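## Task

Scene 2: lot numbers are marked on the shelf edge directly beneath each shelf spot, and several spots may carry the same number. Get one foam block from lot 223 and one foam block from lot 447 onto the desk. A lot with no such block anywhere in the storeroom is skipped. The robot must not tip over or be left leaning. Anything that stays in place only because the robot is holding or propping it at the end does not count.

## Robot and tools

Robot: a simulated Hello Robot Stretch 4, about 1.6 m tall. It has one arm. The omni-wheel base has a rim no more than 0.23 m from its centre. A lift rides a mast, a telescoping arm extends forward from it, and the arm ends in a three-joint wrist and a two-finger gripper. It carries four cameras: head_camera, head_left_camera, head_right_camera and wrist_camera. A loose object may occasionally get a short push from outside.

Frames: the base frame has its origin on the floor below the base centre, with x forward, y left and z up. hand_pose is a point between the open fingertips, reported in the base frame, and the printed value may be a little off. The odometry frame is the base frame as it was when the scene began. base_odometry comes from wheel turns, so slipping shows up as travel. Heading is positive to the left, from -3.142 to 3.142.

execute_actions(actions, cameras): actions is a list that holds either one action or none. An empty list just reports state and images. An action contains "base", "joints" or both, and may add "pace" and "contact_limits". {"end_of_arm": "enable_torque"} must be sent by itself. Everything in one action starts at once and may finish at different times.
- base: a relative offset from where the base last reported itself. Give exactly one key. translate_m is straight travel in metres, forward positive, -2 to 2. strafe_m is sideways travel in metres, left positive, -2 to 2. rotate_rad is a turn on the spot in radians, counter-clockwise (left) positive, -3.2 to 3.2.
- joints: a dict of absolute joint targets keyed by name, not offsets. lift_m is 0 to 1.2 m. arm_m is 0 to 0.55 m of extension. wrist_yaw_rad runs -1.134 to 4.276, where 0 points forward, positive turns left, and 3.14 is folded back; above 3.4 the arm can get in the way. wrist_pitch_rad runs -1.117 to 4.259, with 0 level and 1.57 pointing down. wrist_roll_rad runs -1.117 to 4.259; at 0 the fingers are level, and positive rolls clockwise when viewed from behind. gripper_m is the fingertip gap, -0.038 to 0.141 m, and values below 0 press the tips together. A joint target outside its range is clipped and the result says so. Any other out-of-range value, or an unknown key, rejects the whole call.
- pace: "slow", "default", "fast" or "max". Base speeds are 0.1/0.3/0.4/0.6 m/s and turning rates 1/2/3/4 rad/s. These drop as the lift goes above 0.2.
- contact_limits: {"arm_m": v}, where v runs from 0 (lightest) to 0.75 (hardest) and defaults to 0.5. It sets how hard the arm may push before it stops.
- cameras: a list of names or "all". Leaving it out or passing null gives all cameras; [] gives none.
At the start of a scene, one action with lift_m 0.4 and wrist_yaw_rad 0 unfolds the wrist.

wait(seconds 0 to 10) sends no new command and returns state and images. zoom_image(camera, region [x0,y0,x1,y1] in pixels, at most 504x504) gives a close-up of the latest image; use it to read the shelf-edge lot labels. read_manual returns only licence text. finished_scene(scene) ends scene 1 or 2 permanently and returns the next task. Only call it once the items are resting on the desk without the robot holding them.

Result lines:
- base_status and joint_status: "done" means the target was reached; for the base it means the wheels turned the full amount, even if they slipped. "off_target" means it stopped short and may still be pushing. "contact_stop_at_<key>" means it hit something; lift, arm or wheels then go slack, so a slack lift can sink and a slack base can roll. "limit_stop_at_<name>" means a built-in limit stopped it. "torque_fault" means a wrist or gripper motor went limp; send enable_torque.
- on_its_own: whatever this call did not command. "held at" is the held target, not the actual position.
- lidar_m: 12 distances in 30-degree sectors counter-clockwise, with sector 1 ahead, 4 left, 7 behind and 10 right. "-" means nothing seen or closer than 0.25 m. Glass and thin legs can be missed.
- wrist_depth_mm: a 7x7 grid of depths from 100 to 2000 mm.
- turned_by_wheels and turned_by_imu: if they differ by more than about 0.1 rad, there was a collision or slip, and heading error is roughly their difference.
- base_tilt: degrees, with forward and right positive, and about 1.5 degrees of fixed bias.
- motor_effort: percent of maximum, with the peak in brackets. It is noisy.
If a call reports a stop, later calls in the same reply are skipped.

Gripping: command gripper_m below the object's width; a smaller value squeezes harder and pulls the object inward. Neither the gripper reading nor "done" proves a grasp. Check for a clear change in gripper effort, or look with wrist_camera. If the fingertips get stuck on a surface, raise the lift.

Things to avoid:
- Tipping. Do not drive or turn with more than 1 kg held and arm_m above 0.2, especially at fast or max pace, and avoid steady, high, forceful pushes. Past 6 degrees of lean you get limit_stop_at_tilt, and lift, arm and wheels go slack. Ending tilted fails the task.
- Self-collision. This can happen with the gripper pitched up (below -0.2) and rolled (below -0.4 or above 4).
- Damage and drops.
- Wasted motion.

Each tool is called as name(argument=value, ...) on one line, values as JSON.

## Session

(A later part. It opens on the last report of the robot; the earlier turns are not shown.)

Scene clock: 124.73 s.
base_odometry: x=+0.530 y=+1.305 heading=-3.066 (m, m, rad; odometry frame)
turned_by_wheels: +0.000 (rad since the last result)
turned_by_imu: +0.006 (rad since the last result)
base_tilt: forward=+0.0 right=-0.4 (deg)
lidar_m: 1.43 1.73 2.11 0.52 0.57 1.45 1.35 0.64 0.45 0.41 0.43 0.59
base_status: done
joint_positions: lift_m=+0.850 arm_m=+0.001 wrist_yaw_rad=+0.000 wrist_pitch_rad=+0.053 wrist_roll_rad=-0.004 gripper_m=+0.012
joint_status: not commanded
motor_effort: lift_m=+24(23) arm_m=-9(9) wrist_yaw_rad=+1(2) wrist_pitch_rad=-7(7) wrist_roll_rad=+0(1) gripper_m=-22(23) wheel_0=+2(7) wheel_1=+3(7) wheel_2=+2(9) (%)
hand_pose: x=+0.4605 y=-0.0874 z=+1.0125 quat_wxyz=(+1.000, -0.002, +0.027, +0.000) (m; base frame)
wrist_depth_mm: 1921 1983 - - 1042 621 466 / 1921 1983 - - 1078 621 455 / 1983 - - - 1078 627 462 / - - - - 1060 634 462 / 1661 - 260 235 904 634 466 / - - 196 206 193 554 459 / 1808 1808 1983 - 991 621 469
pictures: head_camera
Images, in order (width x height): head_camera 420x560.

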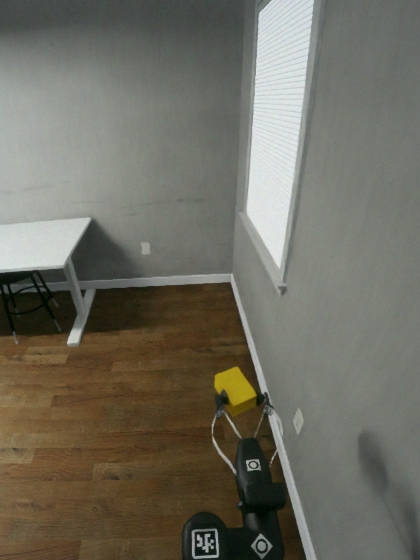

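execute_actions(actions=[{"base":{"translate_m":0.6},"pace":"fast"}], cameras=[])

execute_actions(actions=[{"base":{"strafe_m":1.2}}], cameras=["head_camera"])

Scene clock: 128.03 s.
base_odometry: x=-0.068 y=+1.260 heading=-3.065 (m, m, rad; odometry frame)
turned_by_wheels: +0.000 (rad since the last result)
turned_by_imu: +0.004 (rad since the last result)
base_tilt: forward=-0.1 right=-0.4 (deg)
lidar_m: 1.29 1.24 1.36 2.43 0.79 0.79 1.97 0.63 0.43 0.39 0.41 0.58
base_status: done
joint_positions: lift_m=+0.850 arm_m=+0.001 wrist_yaw_rad=+0.000 wrist_pitch_rad=+0.053 wrist_roll_rad=-0.004 gripper_m=+0.012
joint_status: not commanded
motor_effort: lift_m=+23(23) arm_m=-8(8) wrist_yaw_rad=-2(0) wrist_pitch_rad=-7(9) wrist_roll_rad=-1(0) gripper_m=-23(23) wheel_0=+1(8) wheel_1=+2(7) wheel_2=+2(11) (%)
hand_pose: x=+0.4605 y=-0.0874 z=+1.0125 quat_wxyz=(+1.000, -0.002, +0.027, +0.000) (m; base frame)
wrist_depth_mm: 1366 1397 1430 1499 991 564 430 / 1397 1430 1499 1464 991 574 433 / 1430 1464 1499 1537 1008 580 424 / 1464 1464 1464 1499 1008 585 427 / 1464 1537 260 235 831 580 427 / 1464 1537 196 206 193 504 433 / 1537 1537 1576 - 931 554 415
pictures: none
No camera images: the call's "cameras" was empty. Leave "cameras" out to get every camera's image.

Scene clock: 133.37 s.
base_odometry: x=+0.023 y=+0.063 heading=-3.065 (m, m, rad; odometry frame)
turned_by_wheels: +0.000 (rad since the last result)
turned_by_imu: +0.004 (rad since the last result)
base_tilt: forward=-0.1 right=-0.5 (deg)
lidar_m: 0.90 0.92 1.23 2.61 0.84 0.58 0.54 0.55 0.75 1.60 1.62 0.95
base_status: done
joint_positions: lift_m=+0.850 arm_m=+0.001 wrist_yaw_rad=+0.000 wrist_pitch_rad=+0.053 wrist_roll_rad=-0.004 gripper_m=+0.012
joint_status: not commanded
motor_effort: lift_m=+24(24) arm_m=-9(8) wrist_yaw_rad=-2(1) wrist_pitch_rad=-7(7) wrist_roll_rad=-2(1) gripper_m=-22(21) wheel_0=-2(9) wheel_1=+1(10) wheel_2=+1(2) (%)
hand_pose: x=+0.4605 y=-0.0874 z=+1.0125 quat_wxyz=(+1.000, -0.002, +0.027, +0.000) (m; base frame)
wrist_depth_mm: 1336 1397 1397 1430 1430 1499 1537 / 1366 1366 1430 1464 1499 1537 1576 / 1430 1397 1464 1499 1499 1537 1576 / 1397 1430 1464 1537 1537 1537 1618 / 1255 1281 260 235 1537 1576 1618 / 809 732 196 205 193 1661 1661 / 1499 960 878 - 1618 1661 1708
pictures: head_camera
Images, in order (width x height): head_camera 420x560.

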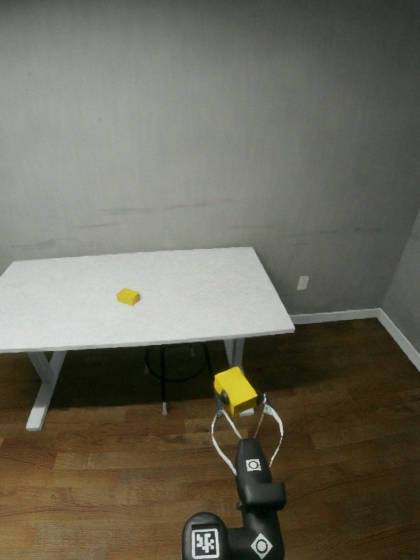

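execute_actions(actions=[{"base":{"strafe_m":0.08},"joints":{"arm_m":0.3}}], cameras=[])

execute_actions(actions=[{"base":{"translate_m":0.22},"joints":{"arm_m":0.52}}], cameras=[])

execute_actions(actions=[{"joints":{"lift_m":0.65}}], cameras=["wrist_camera","head_camera"])

Scene clock: 135.70 s.
base_odometry: x=+0.029 y=-0.017 heading=-3.065 (m, m, rad; odometry frame)
turned_by_wheels: +0.000 (rad since the last result)
turned_by_imu: +0.001 (rad since the last result)
base_tilt: forward=-0.1 right=-0.4 (deg)
lidar_m: 0.88 0.93 1.22 2.56 0.84 0.58 0.55 0.57 0.76 1.67 1.72 0.95
base_status: done
joint_positions: lift_m=+0.850 arm_m=+0.299 wrist_yaw_rad=+0.000 wrist_pitch_rad=+0.053 wrist_roll_rad=-0.004 gripper_m=+0.012
joint_status: all done
motor_effort: lift_m=+24(23) arm_m=+8(10) wrist_yaw_rad=-2(2) wrist_pitch_rad=-7(9) wrist_roll_rad=-2(1) gripper_m=-22(22) wheel_0=-1(10) wheel_1=+2(12) wheel_2=+0(2) (%)
hand_pose: x=+0.7575 y=-0.0874 z=+1.0126 quat_wxyz=(+1.000, -0.002, +0.026, +0.000) (m; base frame)
wrist_depth_mm: 1060 1098 1138 1138 1160 1182 1205 / 1060 1118 1138 1182 1182 1205 1229 / 1118 1118 1160 1182 1205 1205 1255 / 1138 1160 1160 1205 1205 1255 1308 / 1138 1160 263 235 1229 1255 1308 / 809 668 196 206 193 1308 1336 / 627 609 654 - 661 621 1366
pictures: none
No camera images: the call's "cameras" was empty. Leave "cameras" out to get every camera's image.

Scene clock: 137.87 s.
base_odometry: x=-0.190 y=-0.033 heading=-3.065 (m, m, rad; odometry frame)
turned_by_wheels: +0.000 (rad since the last result)
turned_by_imu: +0.002 (rad since the last result)
base_tilt: forward=+0.0 right=-0.5 (deg)
lidar_m: 0.68 0.69 0.93 2.56 1.20 0.84 0.77 0.81 1.77 1.66 1.69 0.70
base_status: done
joint_positions: lift_m=+0.850 arm_m=+0.519 wrist_yaw_rad=+0.000 wrist_pitch_rad=+0.053 wrist_roll_rad=-0.004 gripper_m=+0.012
joint_status: all done
motor_effort: lift_m=+24(23) arm_m=+8(8) wrist_yaw_rad=-4(1) wrist_pitch_rad=-8(8) wrist_roll_rad=-2(1) gripper_m=-23(21) wheel_0=+2(6) wheel_1=+2(6) wheel_2=+2(9) (%)
hand_pose: x=+0.9775 y=-0.0874 z=+1.0126 quat_wxyz=(+1.000, -0.002, +0.026, +0.000) (m; base frame)
wrist_depth_mm: 676 676 699 707 723 741 759 / 676 691 707 723 741 750 778 / 699 715 732 741 759 778 788 / 723 723 741 750 768 778 809 / 723 732 260 234 768 809 831 / 741 741 196 205 193 809 842 / 621 609 654 - 654 647 854
pictures: none
No camera images: the call's "cameras" was empty. Leave "cameras" out to get every camera's image.

Scene clock: 139.77 s.
base_odometry: x=-0.190 y=-0.033 heading=-3.065 (m, m, rad; odometry frame)
turned_by_wheels: +0.000 (rad since the last result)
turned_by_imu: +0.001 (rad since the last result)
base_tilt: forward=-0.1 right=-0.5 (deg)
lidar_m: 0.67 0.68 0.91 2.56 1.18 0.83 0.77 0.80 1.76 1.64 1.70 0.69
base_status: not commanded
joint_positions: lift_m=+0.650 arm_m=+0.519 wrist_yaw_rad=+0.000 wrist_pitch_rad=+0.053 wrist_roll_rad=-0.004 gripper_m=+0.012
joint_status: all done
motor_effort: lift_m=+15(22) arm_m=+8(8) wrist_yaw_rad=-1(1) wrist_pitch_rad=-8(6) wrist_roll_rad=-2(2) gripper_m=-23(25) wheel_0=+2(2) wheel_1=+2(2) wheel_2=+1(1) (%)
hand_pose: x=+0.9775 y=-0.0874 z=+0.8133 quat_wxyz=(+1.000, -0.002, +0.026, +0.000) (m; base frame)
wrist_depth_mm: 668 683 691 707 732 750 759 / 676 691 715 723 741 750 778 / 699 707 732 741 750 768 778 / 707 723 741 750 759 788 809 / 544 564 260 235 580 580 820 / 355 319 196 206 193 342 364 / 274 265 285 - 287 271 279
pictures: head_camera, wrist_camera
camera_calibration (this result's frames):
wrist_camera: T_world_to_cam=[[-0.0380439, -0.999058, 0.0208934, -0.076861], [-0.0900402, -0.0173962, -0.995786, 0.94635], [0.995211, -0.0397648, -0.0892935, -0.674083], [0, 0, 0, 1]] pos_world=[0.75314, -0.0871304, 0.883777]
Images, in order (width x height): head_camera 420x560, wrist_camera 616x392.

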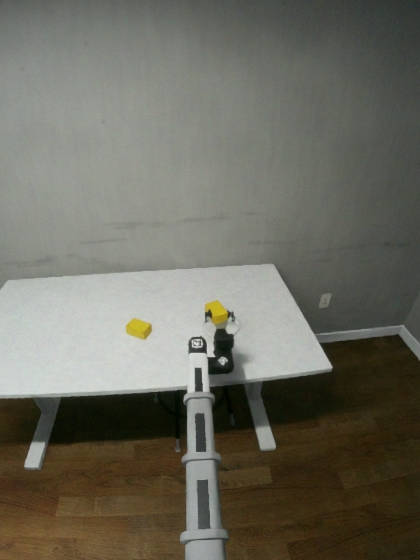

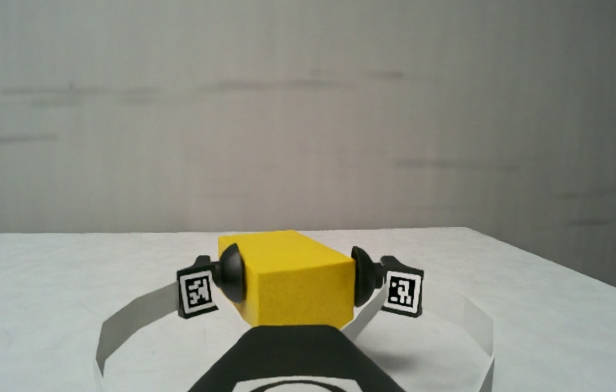

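execute_actions(actions=[{"joints":{"lift_m":0.606}}], cameras=[])

execute_actions(actions=[{"joints":{"gripper_m":0.141}}], cameras=["wrist_camera"])

execute_actions(actions=[{"joints":{"arm_m":0.1,"lift_m":0.62}}], cameras=["head_camera"])

Scene clock: 141.13 s.
base_odometry: x=-0.190 y=-0.033 heading=-3.065 (m, m, rad; odometry frame)
turned_by_wheels: +0.000 (rad since the last result)
turned_by_imu: +0.001 (rad since the last result)
base_tilt: forward=+0.0 right=-0.4 (deg)
lidar_m: 0.67 0.68 0.92 2.57 1.17 0.84 0.77 0.81 1.74 1.66 1.70 0.73
base_status: not commanded
joint_positions: lift_m=+0.606 arm_m=+0.519 wrist_yaw_rad=+0.000 wrist_pitch_rad=+0.053 wrist_roll_rad=-0.004 gripper_m=+0.012
joint_status: all done
motor_effort: lift_m=+14(16) arm_m=+8(8) wrist_yaw_rad=+0(1) wrist_pitch_rad=-7(7) wrist_roll_rad=+0(1) gripper_m=-21(26) wheel_0=+2(2) wheel_1=+2(2) wheel_2=+2(1) (%)
hand_pose: x=+0.9776 y=-0.0874 z=+0.7693 quat_wxyz=(+1.000, -0.002, +0.026, +0.000) (m; base frame)
wrist_depth_mm: 676 683 699 715 723 741 759 / 683 699 715 732 741 759 778 / 699 707 732 741 750 768 788 / 699 715 741 750 759 778 798 / 394 404 262 236 418 415 410 / 254 229 196 206 193 246 262 / 198 191 206 - 207 195 -
pictures: none
No camera images: the call's "cameras" was empty. Leave "cameras" out to get every camera's image.

Scene clock: 143.40 s.
base_odometry: x=-0.190 y=-0.033 heading=-3.065 (m, m, rad; odometry frame)
turned_by_wheels: +0.000 (rad since the last result)
turned_by_imu: +0.001 (rad since the last result)
base_tilt: forward=+0.0 right=-0.4 (deg)
lidar_m: 0.66 0.68 0.90 2.57 1.17 0.82 0.78 0.80 1.76 1.66 1.69 0.72
base_status: not commanded
joint_positions: lift_m=+0.606 arm_m=+0.519 wrist_yaw_rad=+0.000 wrist_pitch_rad=+0.053 wrist_roll_rad=-0.004 gripper_m=+0.141
joint_status: all done
motor_effort: lift_m=+15(14) arm_m=+8(8) wrist_yaw_rad=-1(3) wrist_pitch_rad=-7(7) wrist_roll_rad=-3(1) gripper_m=+0(21) wheel_0=+2(2) wheel_1=+2(2) wheel_2=+2(2) (%)
hand_pose: x=+0.9776 y=-0.0874 z=+0.7694 quat_wxyz=(+1.000, -0.002, +0.026, +0.000) (m; base frame)
wrist_depth_mm: 668 683 699 723 732 741 759 / 683 691 707 723 741 750 778 / 699 707 732 732 759 778 778 / 707 723 732 750 759 788 798 / 397 404 338 281 421 415 410 / 255 231 224 211 236 248 262 / 198 193 206 - 208 195 -
pictures: wrist_camera
camera_calibration (this result's frames):
wrist_camera: T_world_to_cam=[[-0.0380443, -0.999058, 0.0208928, -0.0759408], [-0.0900285, -0.0173961, -0.995787, 0.902527], [0.995212, -0.039765, -0.0892818, -0.678024], [0, 0, 0, 1]] pos_world=[0.753142, -0.0871304, 0.839776]
Images, in order (width x height): wrist_camera 616x392.

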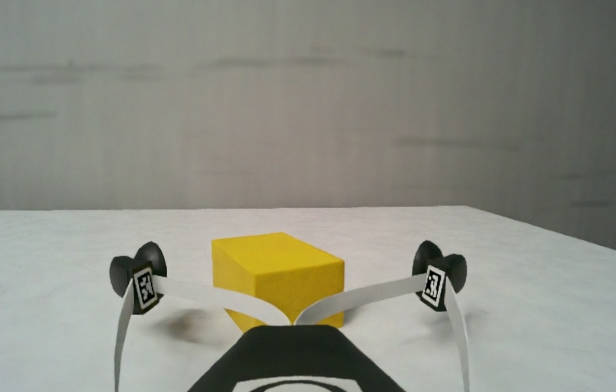

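Scene clock: 145.73 s.
base_odometry: x=-0.190 y=-0.033 heading=-3.065 (m, m, rad; odometry frame)
turned_by_wheels: +0.000 (rad since the last result)
turned_by_imu: +0.001 (rad since the last result)
base_tilt: forward=-0.1 right=-0.4 (deg)
lidar_m: 0.66 0.71 0.93 2.56 1.16 0.84 0.77 0.80 1.76 1.65 1.68 0.71
base_status: not commanded
joint_positions: lift_m=+0.620 arm_m=+0.101 wrist_yaw_rad=+0.000 wrist_pitch_rad=+0.053 wrist_roll_rad=-0.004 gripper_m=+0.141
joint_status: all done
motor_effort: lift_m=+24(26) arm_m=-8(7) wrist_yaw_rad=+0(2) wrist_pitch_rad=-6(7) wrist_roll_rad=+0(0) gripper_m=+0(1) wheel_0=+2(2) wheel_1=+2(2) wheel_2=+1(2) (%)
hand_pose: x=+0.5605 y=-0.0874 z=+0.7826 quat_wxyz=(+1.000, -0.002, +0.026, +0.000) (m; base frame)
wrist_depth_mm: 1042 1060 1098 1118 1160 1182 1182 / 1042 1078 1118 1138 1160 1182 1205 / 1078 1118 1138 1160 1182 1205 1229 / 976 1008 1025 1025 1042 1255 1229 / 449 455 469 473 473 473 466 / 1138 366 377 377 778 1308 1281 / 1182 580 559 - 1255 1308 1336
pictures: head_camera
Images, in order (width x height): head_camera 420x560.

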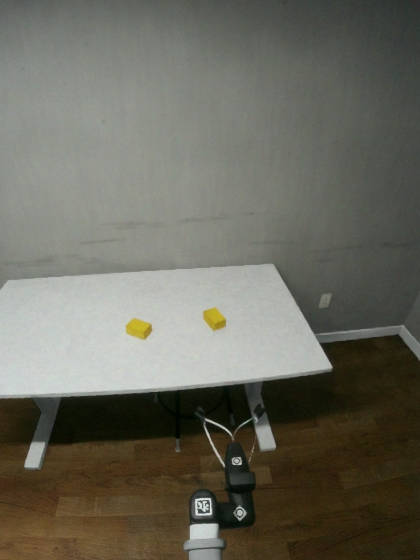

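finished_scene(scene=2)

The scene is finished: the task was done.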